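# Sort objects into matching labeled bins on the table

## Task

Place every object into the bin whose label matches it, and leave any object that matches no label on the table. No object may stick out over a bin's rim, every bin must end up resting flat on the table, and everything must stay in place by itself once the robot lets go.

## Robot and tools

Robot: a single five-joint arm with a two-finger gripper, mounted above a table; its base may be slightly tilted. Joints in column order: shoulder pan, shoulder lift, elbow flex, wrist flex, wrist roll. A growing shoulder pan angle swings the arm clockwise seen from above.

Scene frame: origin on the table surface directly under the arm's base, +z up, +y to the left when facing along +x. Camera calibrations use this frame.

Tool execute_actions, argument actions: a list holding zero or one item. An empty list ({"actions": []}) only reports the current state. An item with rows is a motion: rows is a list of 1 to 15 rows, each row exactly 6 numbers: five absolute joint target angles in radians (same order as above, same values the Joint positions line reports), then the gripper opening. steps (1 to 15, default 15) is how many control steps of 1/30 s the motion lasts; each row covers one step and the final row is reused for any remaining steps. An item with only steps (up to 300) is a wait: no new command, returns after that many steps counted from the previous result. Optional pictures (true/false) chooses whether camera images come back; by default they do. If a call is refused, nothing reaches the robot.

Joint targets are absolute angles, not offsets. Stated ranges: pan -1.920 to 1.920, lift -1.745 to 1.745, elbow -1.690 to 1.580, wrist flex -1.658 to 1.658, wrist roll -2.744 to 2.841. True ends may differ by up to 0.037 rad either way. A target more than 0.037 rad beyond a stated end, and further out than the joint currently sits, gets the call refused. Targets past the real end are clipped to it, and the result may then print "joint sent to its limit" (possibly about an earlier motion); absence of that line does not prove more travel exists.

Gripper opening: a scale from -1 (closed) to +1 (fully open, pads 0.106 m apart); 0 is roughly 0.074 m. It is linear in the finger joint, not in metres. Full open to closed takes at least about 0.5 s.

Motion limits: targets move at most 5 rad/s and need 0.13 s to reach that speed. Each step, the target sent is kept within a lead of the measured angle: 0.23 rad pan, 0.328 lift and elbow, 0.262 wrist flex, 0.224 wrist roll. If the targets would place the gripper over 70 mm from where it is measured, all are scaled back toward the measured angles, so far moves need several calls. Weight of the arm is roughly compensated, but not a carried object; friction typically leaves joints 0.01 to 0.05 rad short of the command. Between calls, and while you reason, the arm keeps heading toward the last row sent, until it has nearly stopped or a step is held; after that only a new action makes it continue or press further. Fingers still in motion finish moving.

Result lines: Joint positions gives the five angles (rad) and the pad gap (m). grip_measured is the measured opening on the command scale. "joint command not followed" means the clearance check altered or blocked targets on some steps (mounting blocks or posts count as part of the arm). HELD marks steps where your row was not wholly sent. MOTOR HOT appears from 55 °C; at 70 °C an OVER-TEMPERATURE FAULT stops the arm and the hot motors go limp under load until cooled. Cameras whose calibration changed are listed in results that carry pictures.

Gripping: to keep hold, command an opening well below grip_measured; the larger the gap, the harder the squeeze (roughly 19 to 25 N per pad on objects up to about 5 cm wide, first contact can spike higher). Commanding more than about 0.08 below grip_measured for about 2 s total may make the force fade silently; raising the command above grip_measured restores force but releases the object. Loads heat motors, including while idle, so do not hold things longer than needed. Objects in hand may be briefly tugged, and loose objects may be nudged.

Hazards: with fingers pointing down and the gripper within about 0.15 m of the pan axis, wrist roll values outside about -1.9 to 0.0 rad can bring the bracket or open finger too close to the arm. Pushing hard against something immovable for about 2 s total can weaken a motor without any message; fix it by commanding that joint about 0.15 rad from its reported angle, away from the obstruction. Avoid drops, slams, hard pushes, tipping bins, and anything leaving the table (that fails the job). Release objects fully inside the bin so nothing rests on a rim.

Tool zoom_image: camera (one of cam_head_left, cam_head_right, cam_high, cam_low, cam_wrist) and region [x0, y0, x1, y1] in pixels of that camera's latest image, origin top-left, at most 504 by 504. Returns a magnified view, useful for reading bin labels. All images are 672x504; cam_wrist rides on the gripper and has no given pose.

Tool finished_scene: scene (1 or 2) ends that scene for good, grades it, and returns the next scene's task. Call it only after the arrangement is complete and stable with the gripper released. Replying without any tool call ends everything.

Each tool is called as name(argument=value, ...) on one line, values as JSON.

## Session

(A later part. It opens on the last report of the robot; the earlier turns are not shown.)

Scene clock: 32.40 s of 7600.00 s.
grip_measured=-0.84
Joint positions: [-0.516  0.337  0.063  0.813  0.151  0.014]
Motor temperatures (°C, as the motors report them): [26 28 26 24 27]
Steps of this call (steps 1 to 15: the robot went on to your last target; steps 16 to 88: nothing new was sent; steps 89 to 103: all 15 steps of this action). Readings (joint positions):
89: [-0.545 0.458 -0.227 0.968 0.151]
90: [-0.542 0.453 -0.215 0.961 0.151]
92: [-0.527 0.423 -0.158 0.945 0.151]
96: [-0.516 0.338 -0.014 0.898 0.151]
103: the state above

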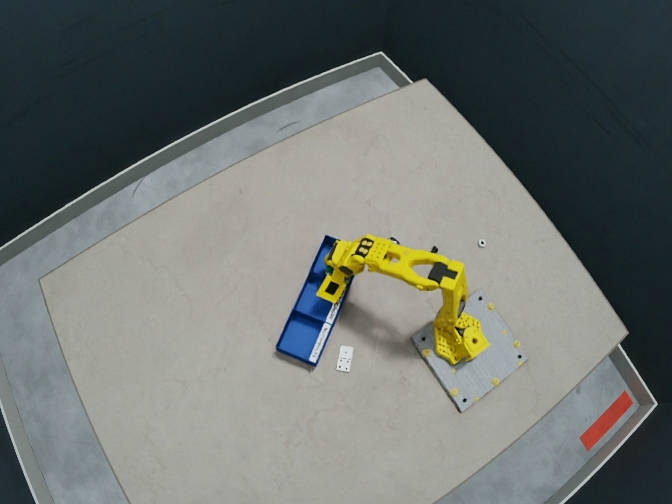

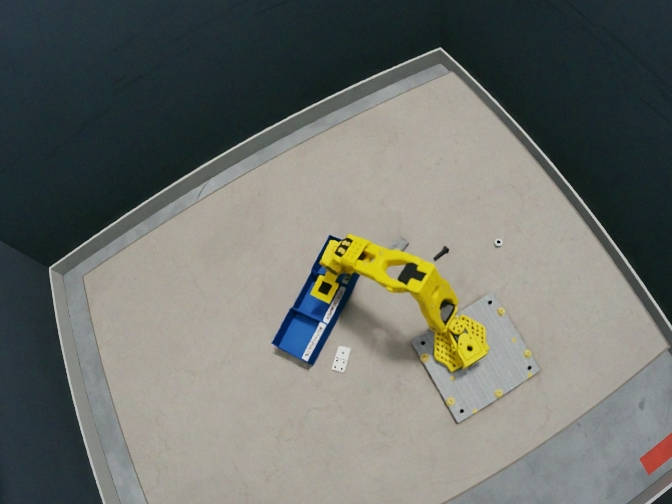

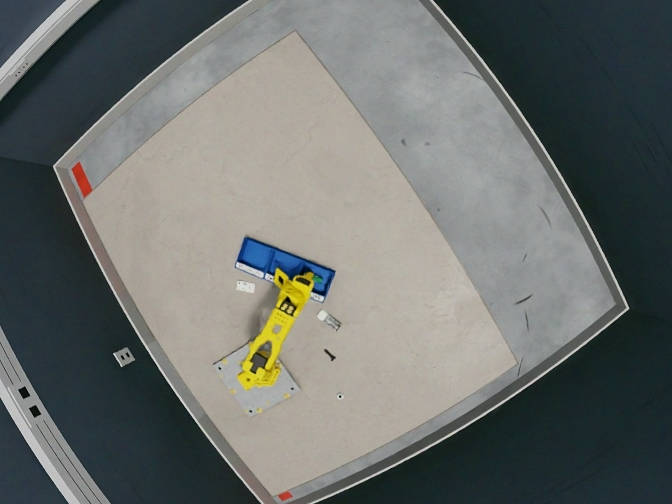

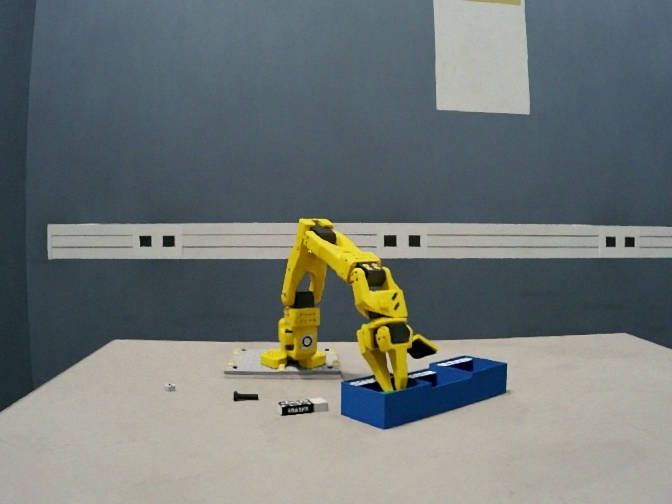

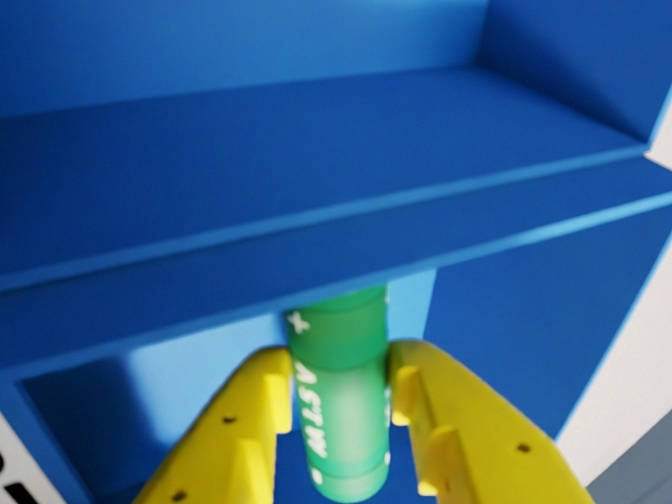

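execute_actions(actions=[{"rows":[[-0.51,0.365,0.09,0.77,0.16,-0.91],[-0.51,0.365,0.09,0.77,0.16,-0.91],[-0.51,0.365,0.09,0.77,0.16,-0.91],[-0.51,0.365,0.09,0.77,0.16,-0.91],[-0.51,0.365,0.09,0.77,0.16,-0.91],[-0.51,0.365,0.09,0.77,0.16,-0.85],[-0.51,0.365,0.09,0.77,0.16,-0.8],[-0.51,0.365,0.09,0.77,0.16,-0.74],[-0.51,0.365,0.09,0.77,0.16,-0.7],[-0.51,0.365,0.09,0.77,0.16,-0.7],[-0.51,0.365,0.09,0.77,0.16,-0.7],[-0.51,0.305,0.035,0.88,0.16,-0.7]],"steps":15}])

Scene clock: 35.07 s of 7600.00 s.
grip_measured=-0.72
Joint positions: [-0.515  0.332  0.06   0.83   0.151  0.023]
Motor temperatures (°C, as the motors report them): [26 28 26 24 27]
Steps of this call (steps 1 to 15: the robot went on to your last target; steps 16 to 65: nothing new was sent; steps 66 to 80: all 15 steps of this action). Readings (joint positions):
66: [-0.516 0.337 0.063 0.807 0.151]
67: [-0.515 0.340 0.067 0.801 0.151]
69: [-0.515 0.346 0.070 0.787 0.151]
73: [-0.515 0.349 0.070 0.781 0.151]
80: the state above

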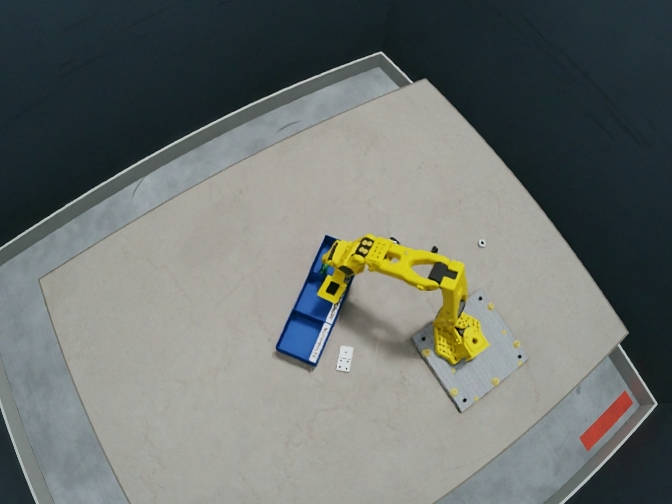

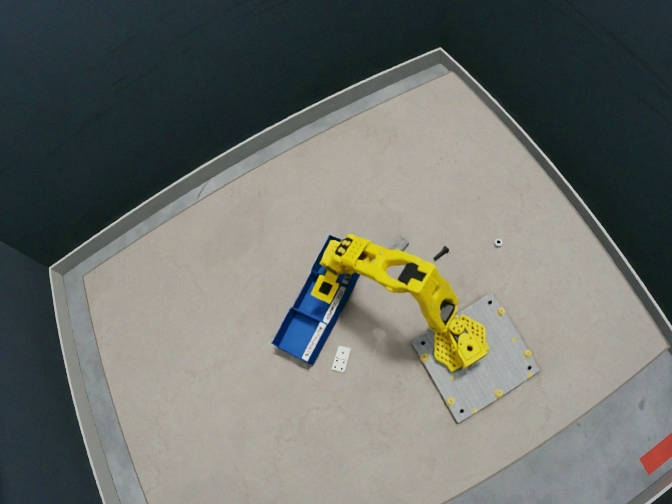

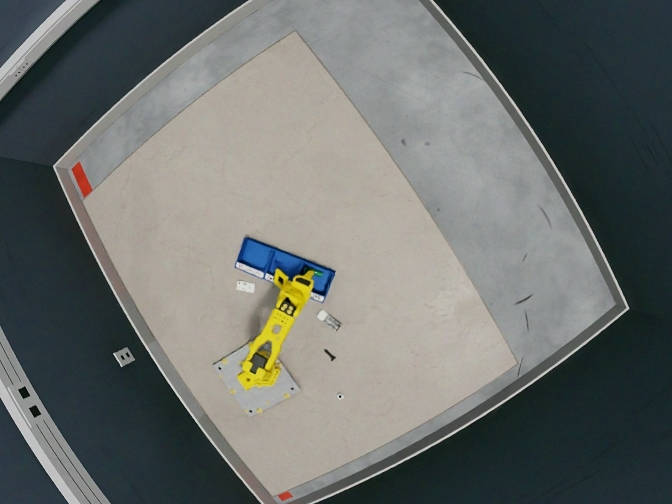

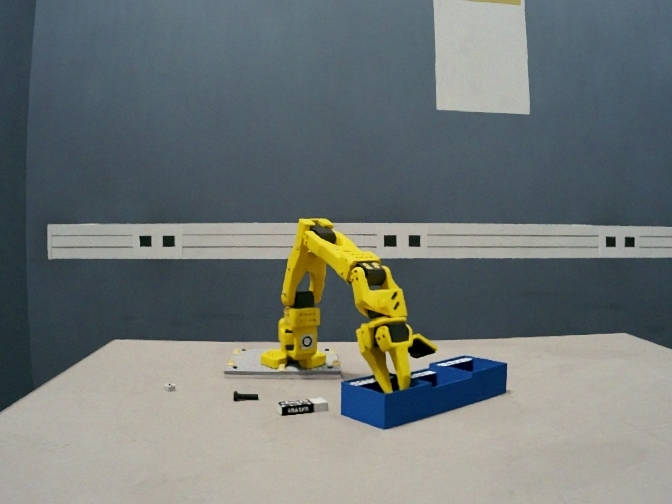

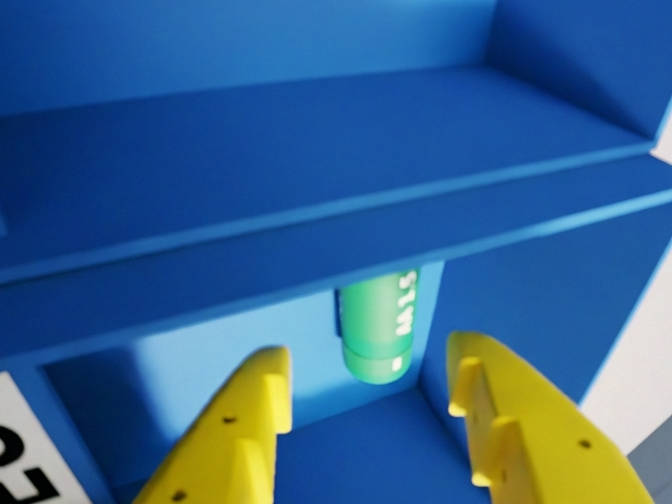

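execute_actions(actions=[{"rows":[[-0.51,0.28,0.0,0.93,0.16,-0.7],[-0.51,0.28,0.0,0.93,0.16,-0.7],[-0.51,0.22,-0.1,1.1,0.16,-0.7],[-0.51,0.22,-0.1,1.1,0.16,-0.7],[-0.51,0.15,-0.18,1.3,0.2,-0.7],[-0.51,0.15,-0.18,1.3,0.2,-0.7],[-0.51,0.1,-0.18,1.4,0.3,-0.65],[-0.51,0.05,-0.15,1.45,0.33,-0.6],[-0.45,0.0,-0.1,1.5,0.33,-0.55],[-0.35,0.0,-0.05,1.5,0.33,-0.55],[-0.25,0.05,0.05,1.45,0.33,-0.55],[-0.15,0.095,0.12,1.38,0.33,-0.55]],"steps":15}], pictures=false)

execute_actions(actions=[{"steps":12}])

Scene clock: 38.53 s of 7600.00 s.
grip_measured=-0.57
Joint positions: [-0.277  0.071  0.049  1.41   0.316  0.034]
Motor temperatures (°C, as the motors report them): [26 28 26 24 27]
Steps of this call (steps 1 to 30: the robot went on to your last target; steps 31 to 89: nothing new was sent; steps 90 to 104: all 15 steps of this action). Readings (joint positions):
90: [-0.515 0.317 0.050 0.873 0.151]
91: [-0.515 0.312 0.044 0.882 0.151]
93: [-0.515 0.292 0.020 0.922 0.151]
97: [-0.515 0.179 -0.121 1.152 0.193]
104: the state above

Scene clock: 38.93 s of 7600.00 s.
grip_measured=-0.56
Joint positions: [-0.156  0.081  0.103  1.389  0.322  0.035]
Motor temperatures (°C, as the motors report them): [26 28 26 24 27]
Steps of this call (steps 1 to 12: the robot went on to your last target). Readings (joint positions):
1: [-0.229 0.077 0.076 1.401 0.319]
2: [-0.196 0.081 0.092 1.396 0.320]
4: [-0.165 0.081 0.103 1.390 0.322]
8: [-0.156 0.081 0.103 1.389 0.322]
12: the state above

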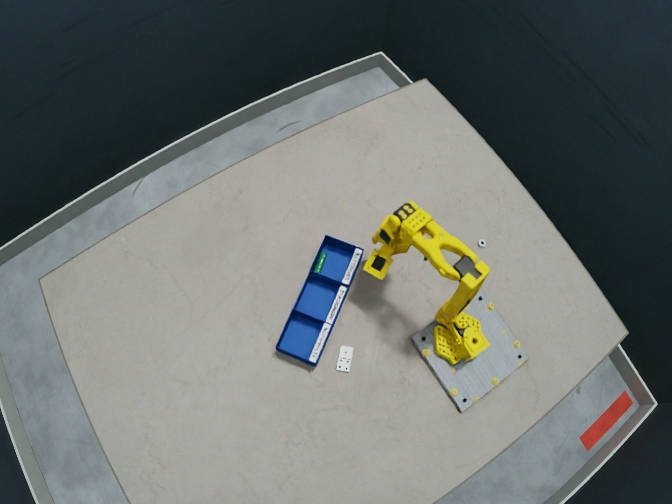

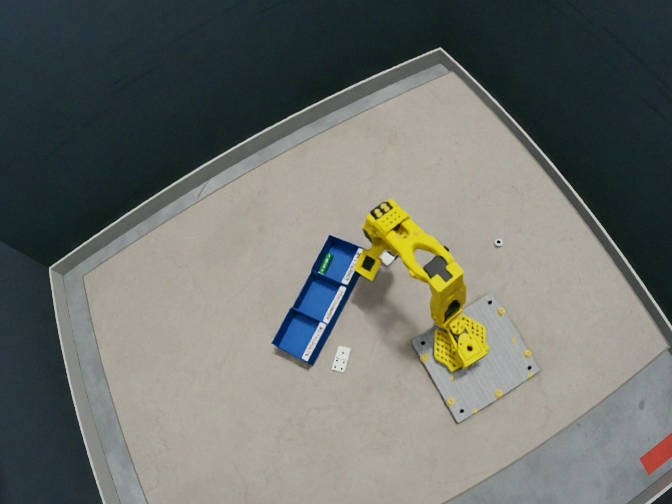

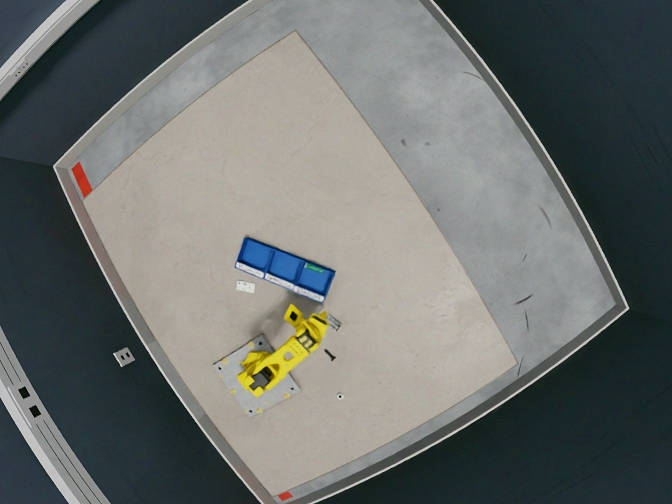

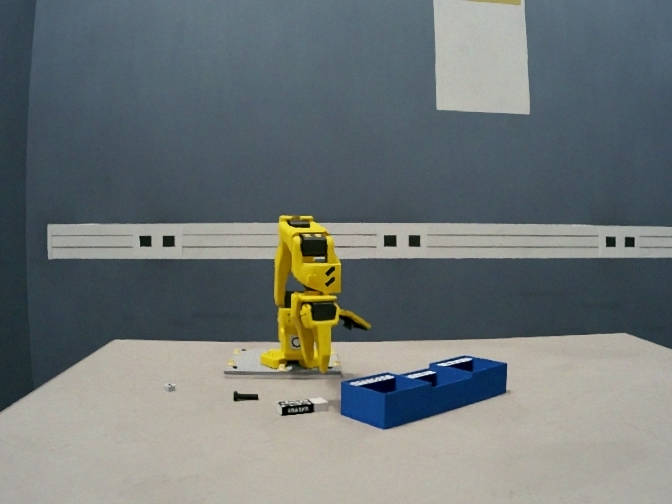

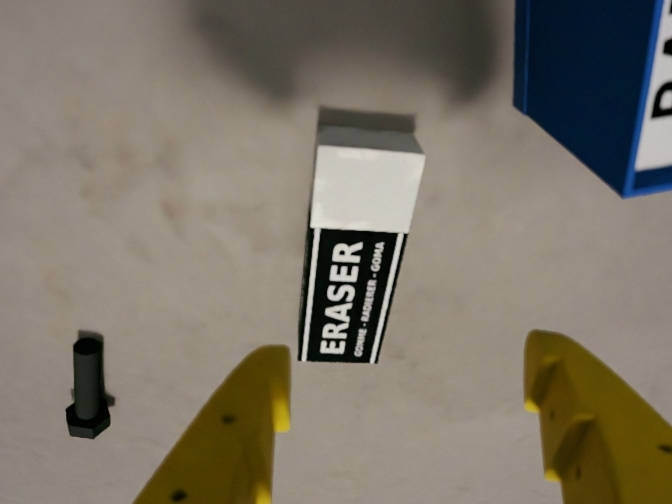

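execute_actions(actions=[{"rows":[[-0.15,0.1,0.2,1.29,0.23,-0.55],[-0.15,0.1,0.2,1.29,0.23,-0.55],[-0.15,0.1,0.2,1.29,0.23,-0.55],[-0.15,0.12,0.295,1.18,0.23,-0.55]],"steps":14}])

Scene clock: 41.73 s of 7600.00 s.
grip_measured=-0.56
Joint positions: [-0.156  0.105  0.276  1.188  0.239  0.035]
Motor temperatures (°C, as the motors report them): [26 29 26 24 27]
Steps of this call (steps 1 to 30: the robot went on to your last target; steps 31 to 70: nothing new was sent; steps 71 to 84: all 14 steps of this action). Readings (joint positions):
71: [-0.156 0.081 0.103 1.387 0.322]
72: [-0.156 0.081 0.113 1.376 0.316]
74: [-0.156 0.084 0.156 1.330 0.274]
78: [-0.156 0.104 0.257 1.217 0.242]
84: the state above

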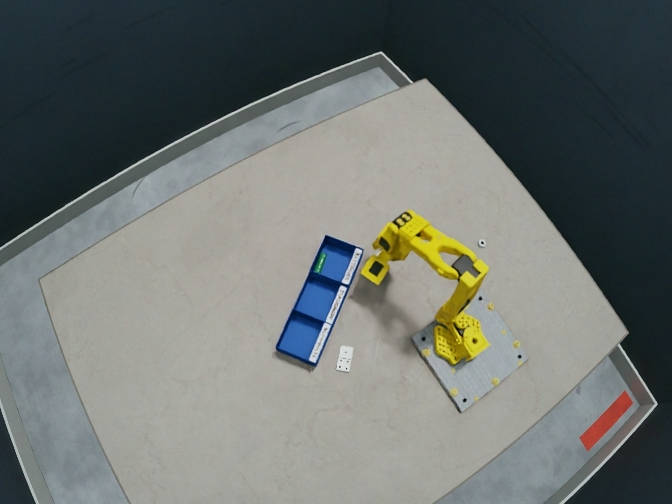

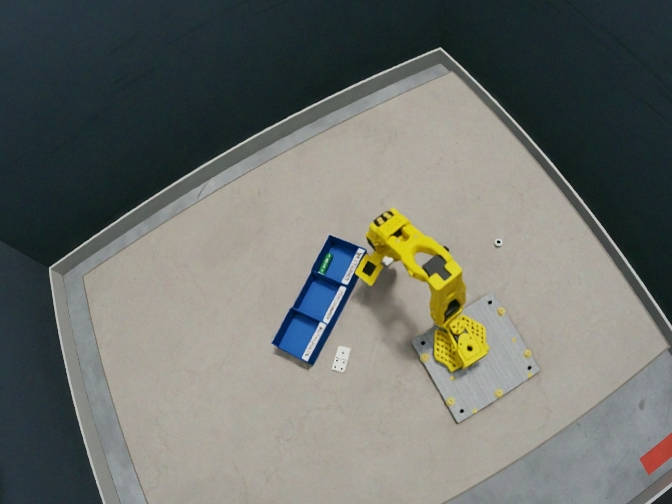

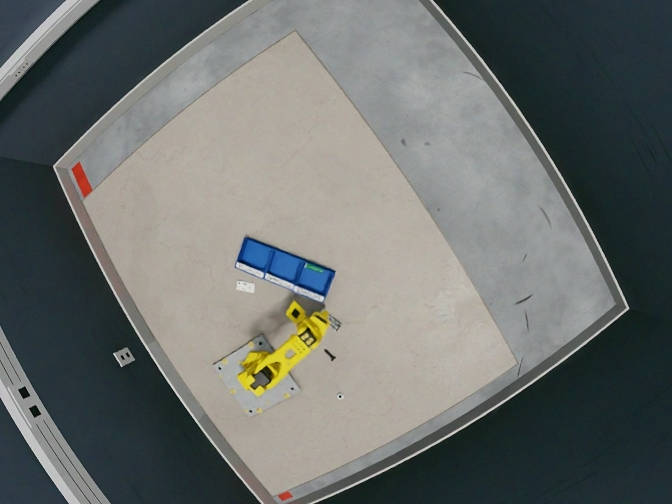

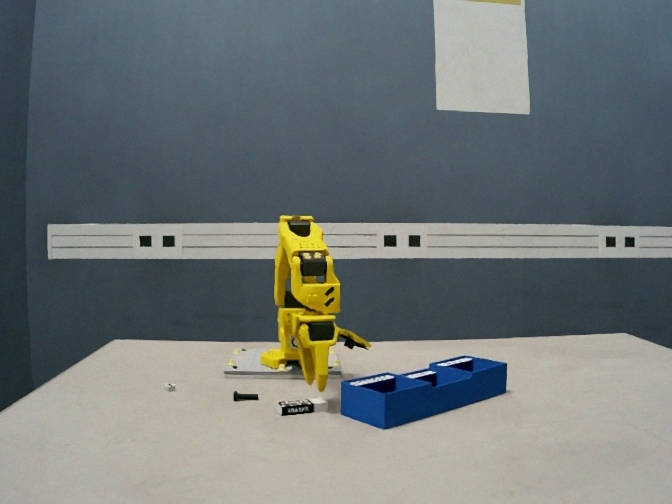

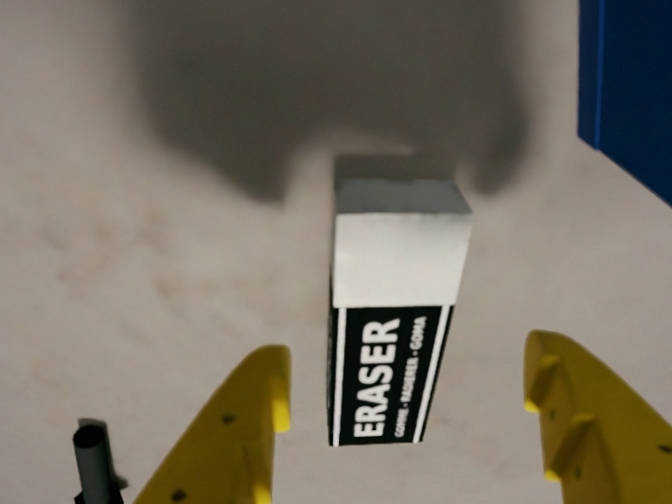

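execute_actions(actions=[{"rows":[[-0.125,0.16,0.325,1.1,0.22,-0.55],[-0.125,0.16,0.325,1.1,0.22,-0.55],[-0.125,0.16,0.325,1.1,0.22,-0.55],[-0.125,0.21,0.365,1.015,0.22,-0.55],[-0.125,0.21,0.365,1.015,0.22,-0.55],[-0.125,0.21,0.365,1.015,0.22,-0.55],[-0.125,0.21,0.365,1.015,0.22,-0.55],[-0.125,0.21,0.365,1.015,0.22,-0.55],[-0.125,0.21,0.365,1.015,0.22,-0.55],[-0.125,0.21,0.365,1.015,0.22,-0.6],[-0.125,0.21,0.365,1.015,0.22,-0.64],[-0.125,0.21,0.365,1.015,0.22,-0.68],[-0.125,0.21,0.365,1.015,0.22,-0.71],[-0.125,0.21,0.365,1.015,0.22,-0.74],[-0.125,0.21,0.365,1.015,0.22,-0.76]],"steps":15}])

Scene clock: 44.50 s of 7600.00 s.
grip_measured=-0.68
Joint positions: [-0.131  0.194  0.348  1.022  0.228  0.026]
Motor temperatures (°C, as the motors report them): [26 29 26 24 27]
Steps of this call (steps 1 to 15: the robot went on to your last target; steps 16 to 68: nothing new was sent; steps 69 to 83: all 15 steps of this action). Readings (joint positions):
69: [-0.156 0.107 0.277 1.186 0.237]
70: [-0.150 0.114 0.285 1.175 0.234]
72: [-0.137 0.139 0.303 1.136 0.231]
76: [-0.131 0.191 0.345 1.043 0.228]
83: the state above

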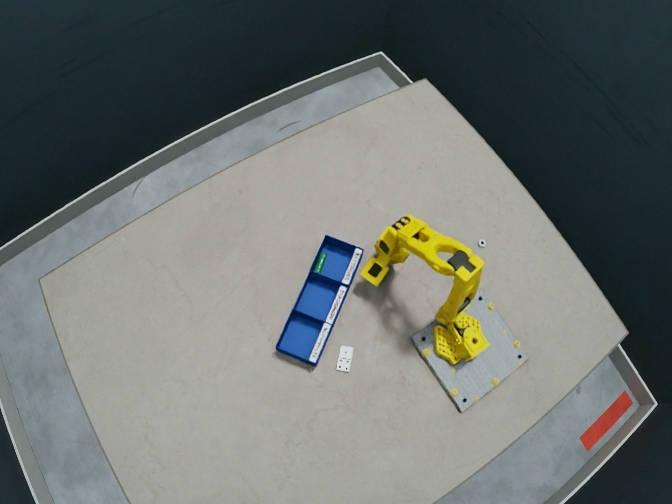

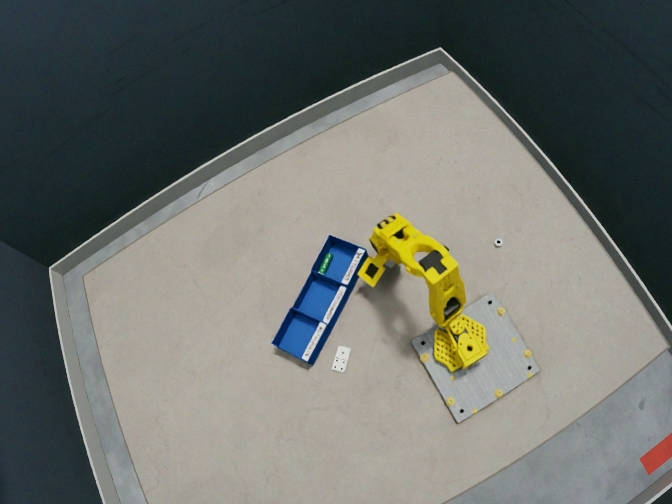

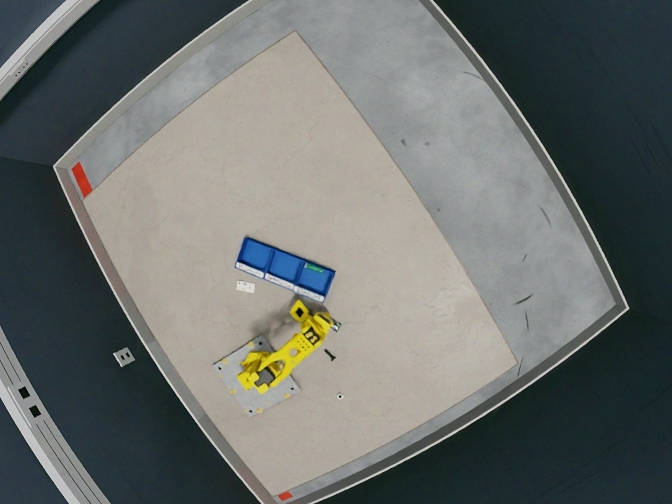

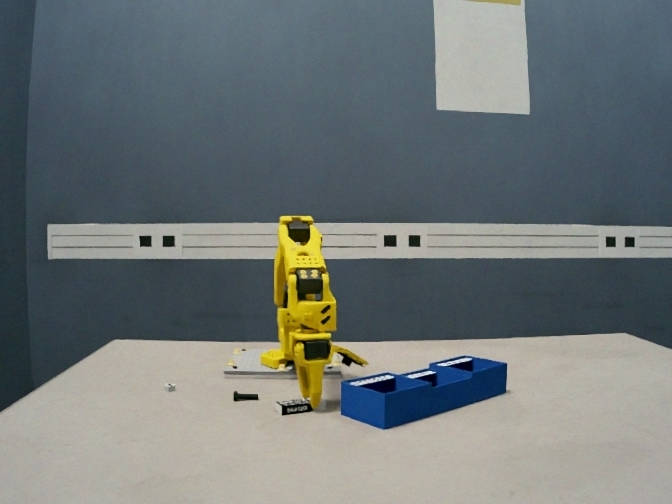

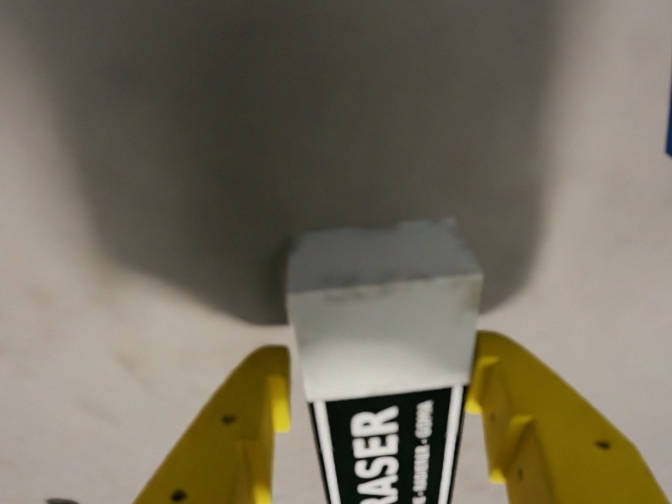

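execute_actions(actions=[{"rows":[[-0.125,0.15,0.31,1.12,0.22,-0.75],[-0.125,0.15,0.31,1.12,0.22,-0.75],[-0.125,0.08,0.15,1.33,0.22,-0.75],[-0.125,0.08,0.15,1.33,0.22,-0.75],[-0.125,0.03,0.0,1.45,0.22,-0.75],[-0.125,0.03,0.0,1.45,0.22,-0.75],[-0.125,0.03,-0.1,1.5,0.1,-0.75],[-0.2,0.05,-0.15,1.5,0,-0.75],[-0.3,0.1,-0.2,1.45,-0.1,-0.75],[-0.4,0.15,-0.25,1.4,-0.22,-0.75],[-0.5,0.2,-0.3,1.35,-0.22,-0.75],[-0.6,0.25,-0.33,1.33,-0.22,-0.75],[-0.7,0.3,-0.35,1.3,-0.22,-0.75],[-0.8,0.33,-0.37,1.29,-0.22,-0.75],[-0.87,0.345,-0.37,1.29,-0.22,-0.75]],"steps":15}], pictures=false)

execute_actions(actions=[{"steps":15}])

Scene clock: 52.10 s of 7600.00 s.
grip_measured=-0.72
Joint positions: [-0.435  0.248 -0.309  1.336 -0.135  0.023]
Motor temperatures (°C, as the motors report them): [26 29 26 24 27]
Steps of this call (steps 1 to 15: the robot went on to your last target; steps 16 to 90: nothing new was sent; then 4.10 s passed at rest; steps 91 to 105: all 15 steps of this action). Readings (joint positions):
91: [-0.131 0.194 0.348 1.022 0.228]
92: [-0.131 0.192 0.346 1.028 0.228]
94: [-0.131 0.165 0.323 1.094 0.228]
98: [-0.131 0.071 0.090 1.344 0.216]
105: the state above

Scene clock: 52.60 s of 7600.00 s.
grip_measured=-0.72
Joint positions: [-0.864  0.331 -0.35   1.298 -0.212  0.023]
Motor temperatures (°C, as the motors report them): [26 29 26 24 27]
Steps of this call (steps 1 to 15: the robot went on to your last target). Readings (joint positions):
1: [-0.493 0.283 -0.329 1.320 -0.168]
2: [-0.551 0.308 -0.338 1.309 -0.186]
4: [-0.666 0.329 -0.345 1.301 -0.203]
8: [-0.843 0.331 -0.350 1.298 -0.211]
15: the state above

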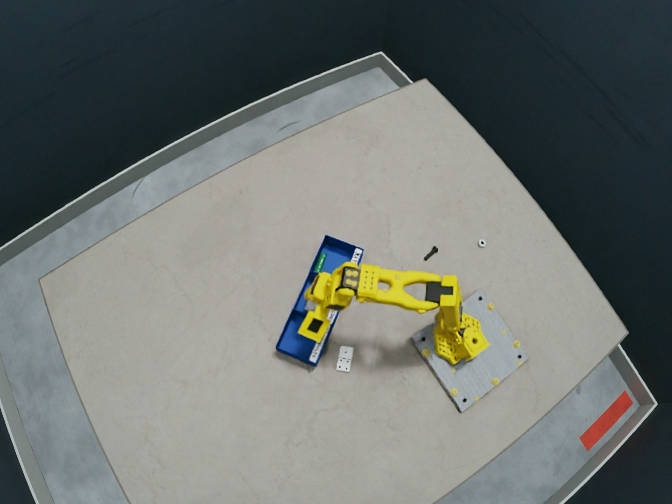

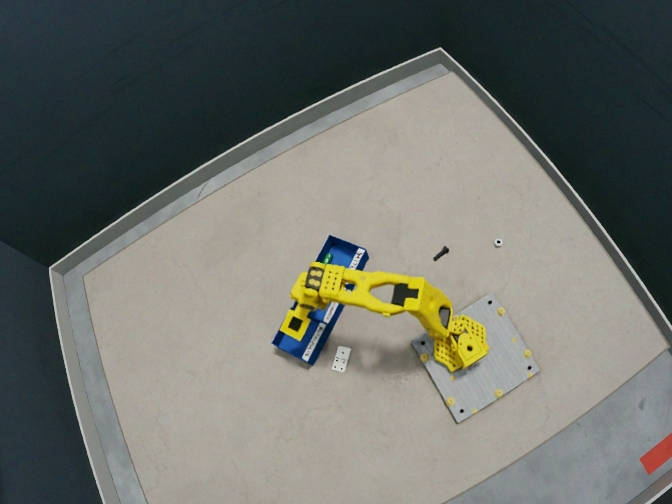

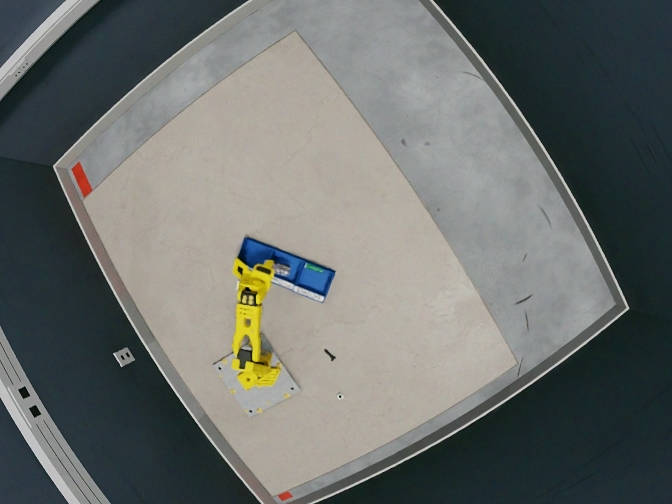

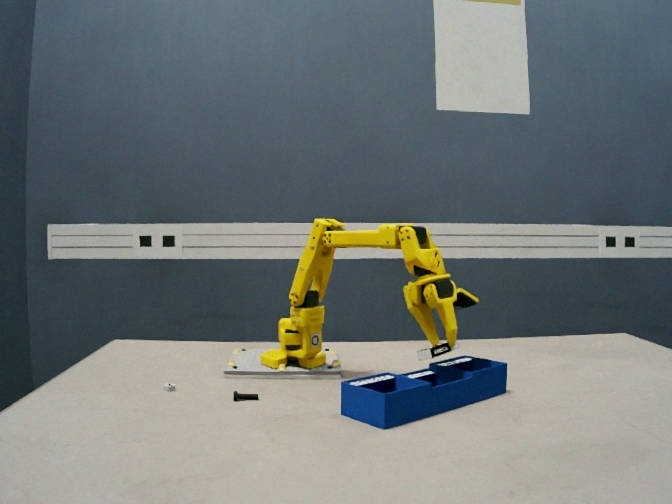

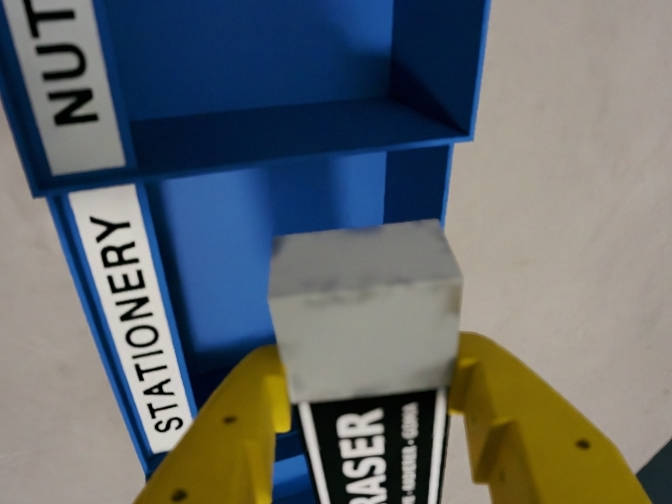

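execute_actions(actions=[{"rows":[[-0.87,0.345,-0.25,1.18,-0.22,-0.78],[-0.87,0.345,-0.25,1.18,-0.22,-0.78],[-0.87,0.345,-0.25,1.18,-0.22,-0.78],[-0.87,0.35,-0.13,1.05,-0.22,-0.78]],"steps":12}])

Scene clock: 54.53 s of 7600.00 s.
grip_measured=-0.73
Joint positions: [-0.864  0.338 -0.148  1.063 -0.212  0.023]
Motor temperatures (°C, as the motors report them): [26 29 26 24 27]
Steps of this call (steps 1 to 15: the robot went on to your last target; steps 16 to 46: nothing new was sent; steps 47 to 58: all 12 steps of this action). Readings (joint positions):
47: [-0.864 0.331 -0.350 1.298 -0.212]
48: [-0.864 0.331 -0.347 1.287 -0.212]
50: [-0.864 0.332 -0.307 1.234 -0.212]
54: [-0.864 0.337 -0.172 1.096 -0.212]
58: the state above

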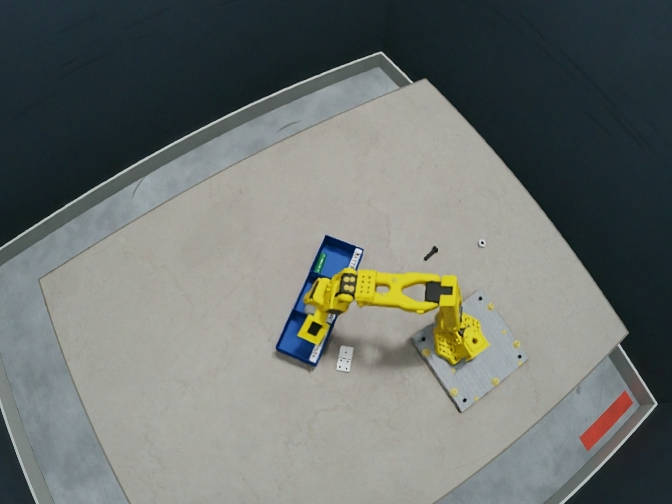

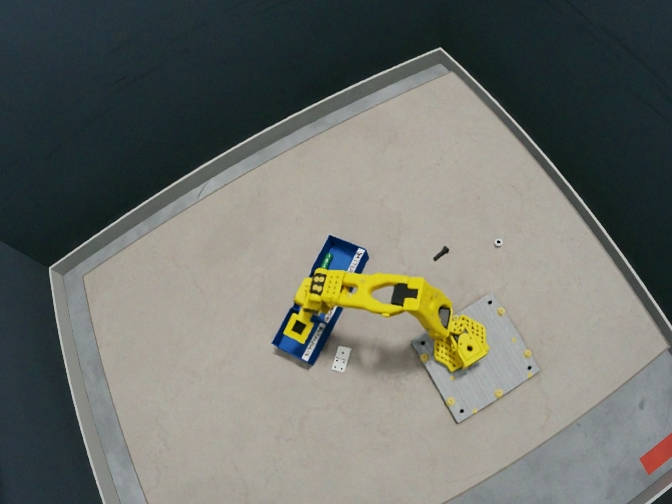

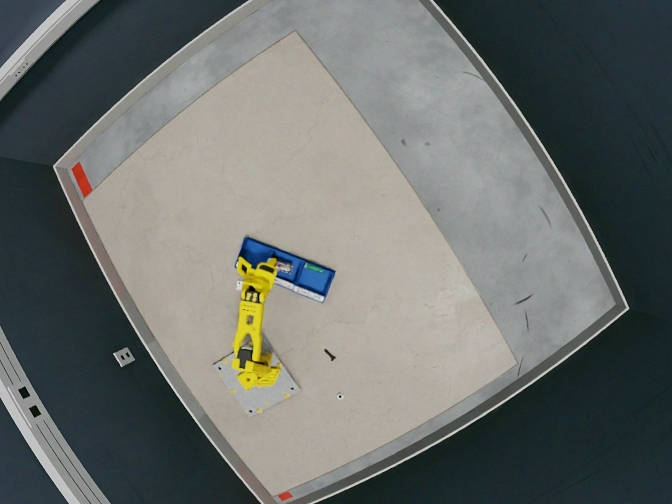

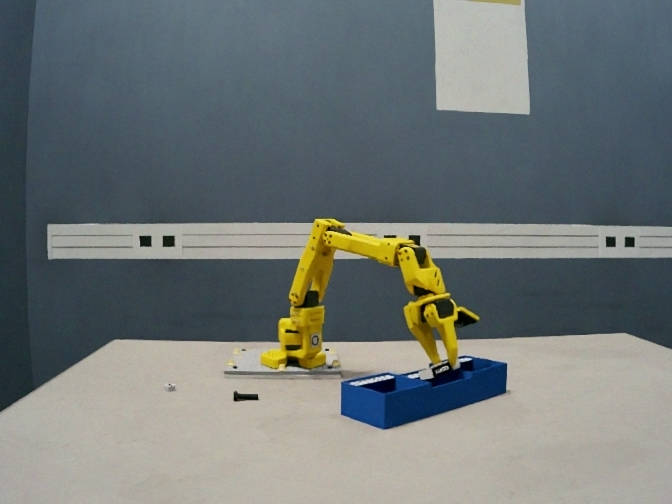

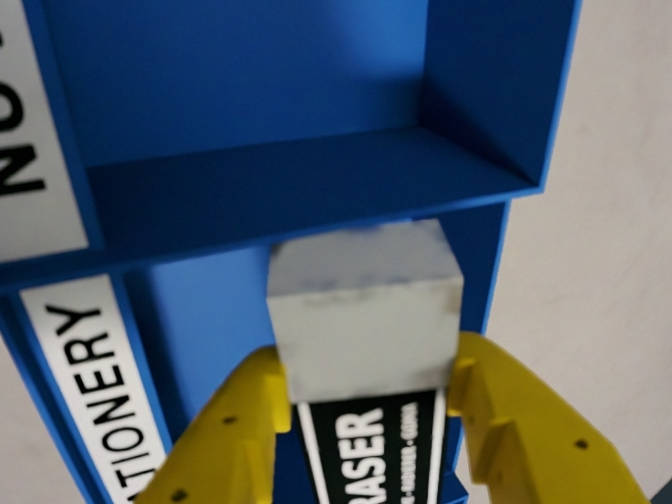

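zoom_image(camera="cam_high", region=[230,230,340,310])

Region (230, 230, 340, 310) of cam_high's 672x504 image, scaled by 4.582, with more detail than that image has; it fills the top 367 rows of this view, and the rest is white.

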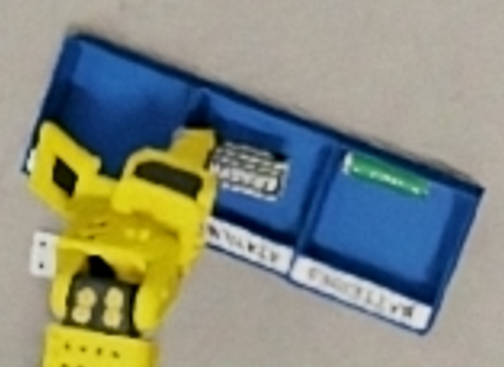

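execute_actions(actions=[{"rows":[[-0.83,0.3,-0.05,1.02,-0.22,-0.78],[-0.83,0.3,-0.05,1.02,-0.22,-0.78],[-0.83,0.24,0.055,0.98,-0.22,-0.78],[-0.83,0.24,0.055,0.98,-0.22,-0.78],[-0.83,0.24,0.055,0.98,-0.22,-0.78],[-0.83,0.24,0.055,0.98,-0.22,-0.78],[-0.83,0.24,0.055,0.98,-0.22,-0.78],[-0.83,0.27,0.09,0.91,-0.22,-0.78],[-0.83,0.27,0.09,0.91,-0.22,-0.78],[-0.83,0.27,0.09,0.91,-0.22,-0.78],[-0.83,0.305,0.13,0.845,-0.22,-0.78]],"steps":15}])

Scene clock: 58.57 s of 7600.00 s.
grip_measured=-0.73
Joint positions: [-0.835  0.283  0.104  0.864 -0.212  0.023]
Motor temperatures (°C, as the motors report them): [26 29 26 24 27]
Steps of this call (steps 1 to 15: the robot went on to your last target; steps 16 to 90: nothing new was sent; then 0.53 s passed at rest; steps 91 to 105: all 15 steps of this action). Readings (joint positions):
91: [-0.864 0.338 -0.148 1.059 -0.212]
92: [-0.861 0.335 -0.137 1.051 -0.212]
94: [-0.847 0.312 -0.075 1.027 -0.212]
98: [-0.837 0.265 0.030 0.993 -0.212]
105: the state above

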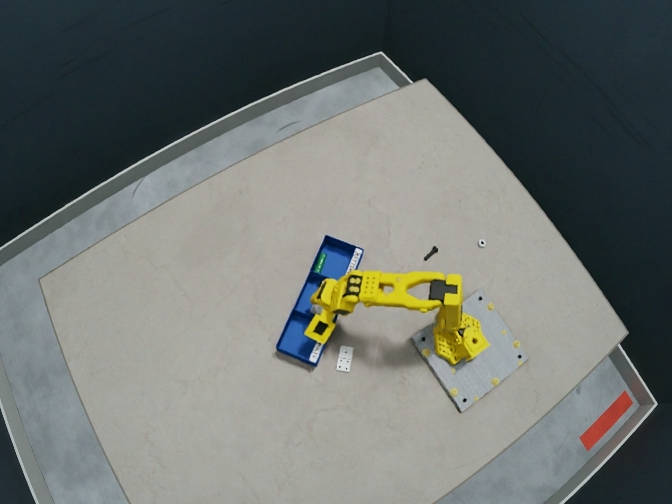

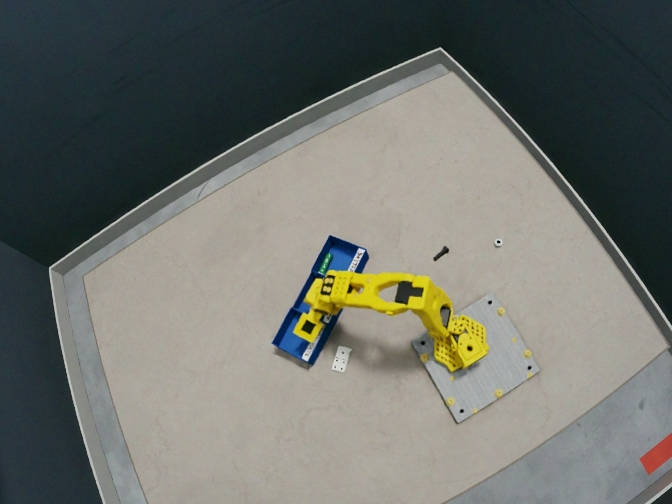

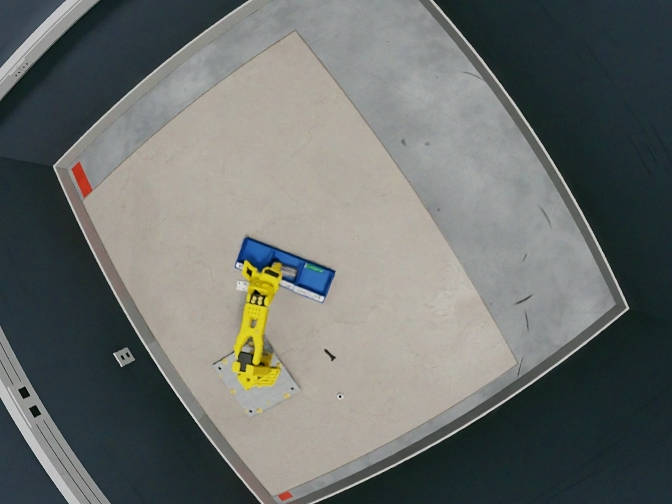

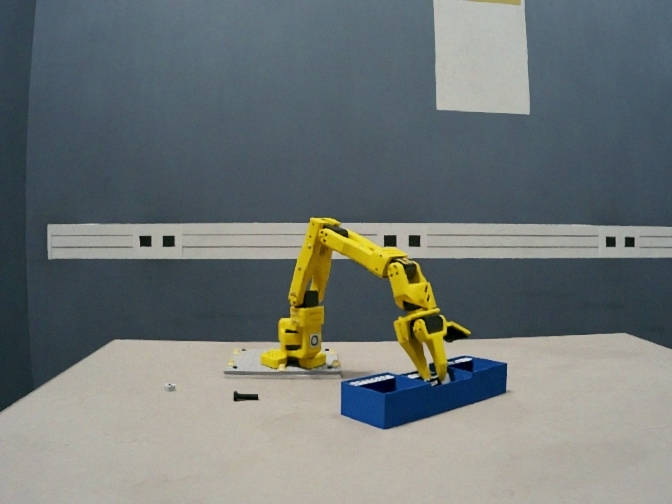

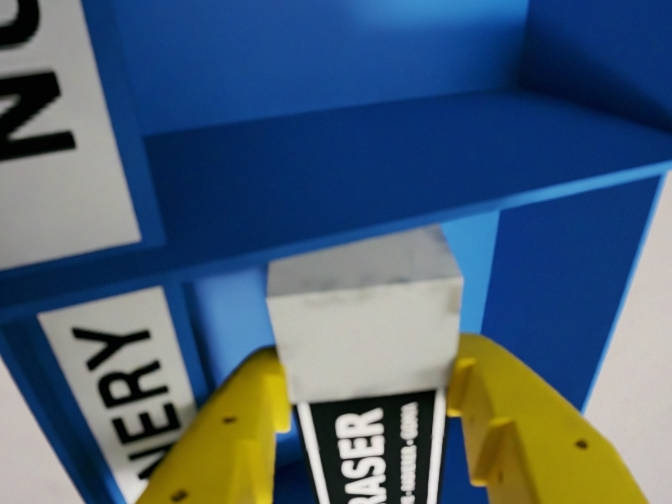

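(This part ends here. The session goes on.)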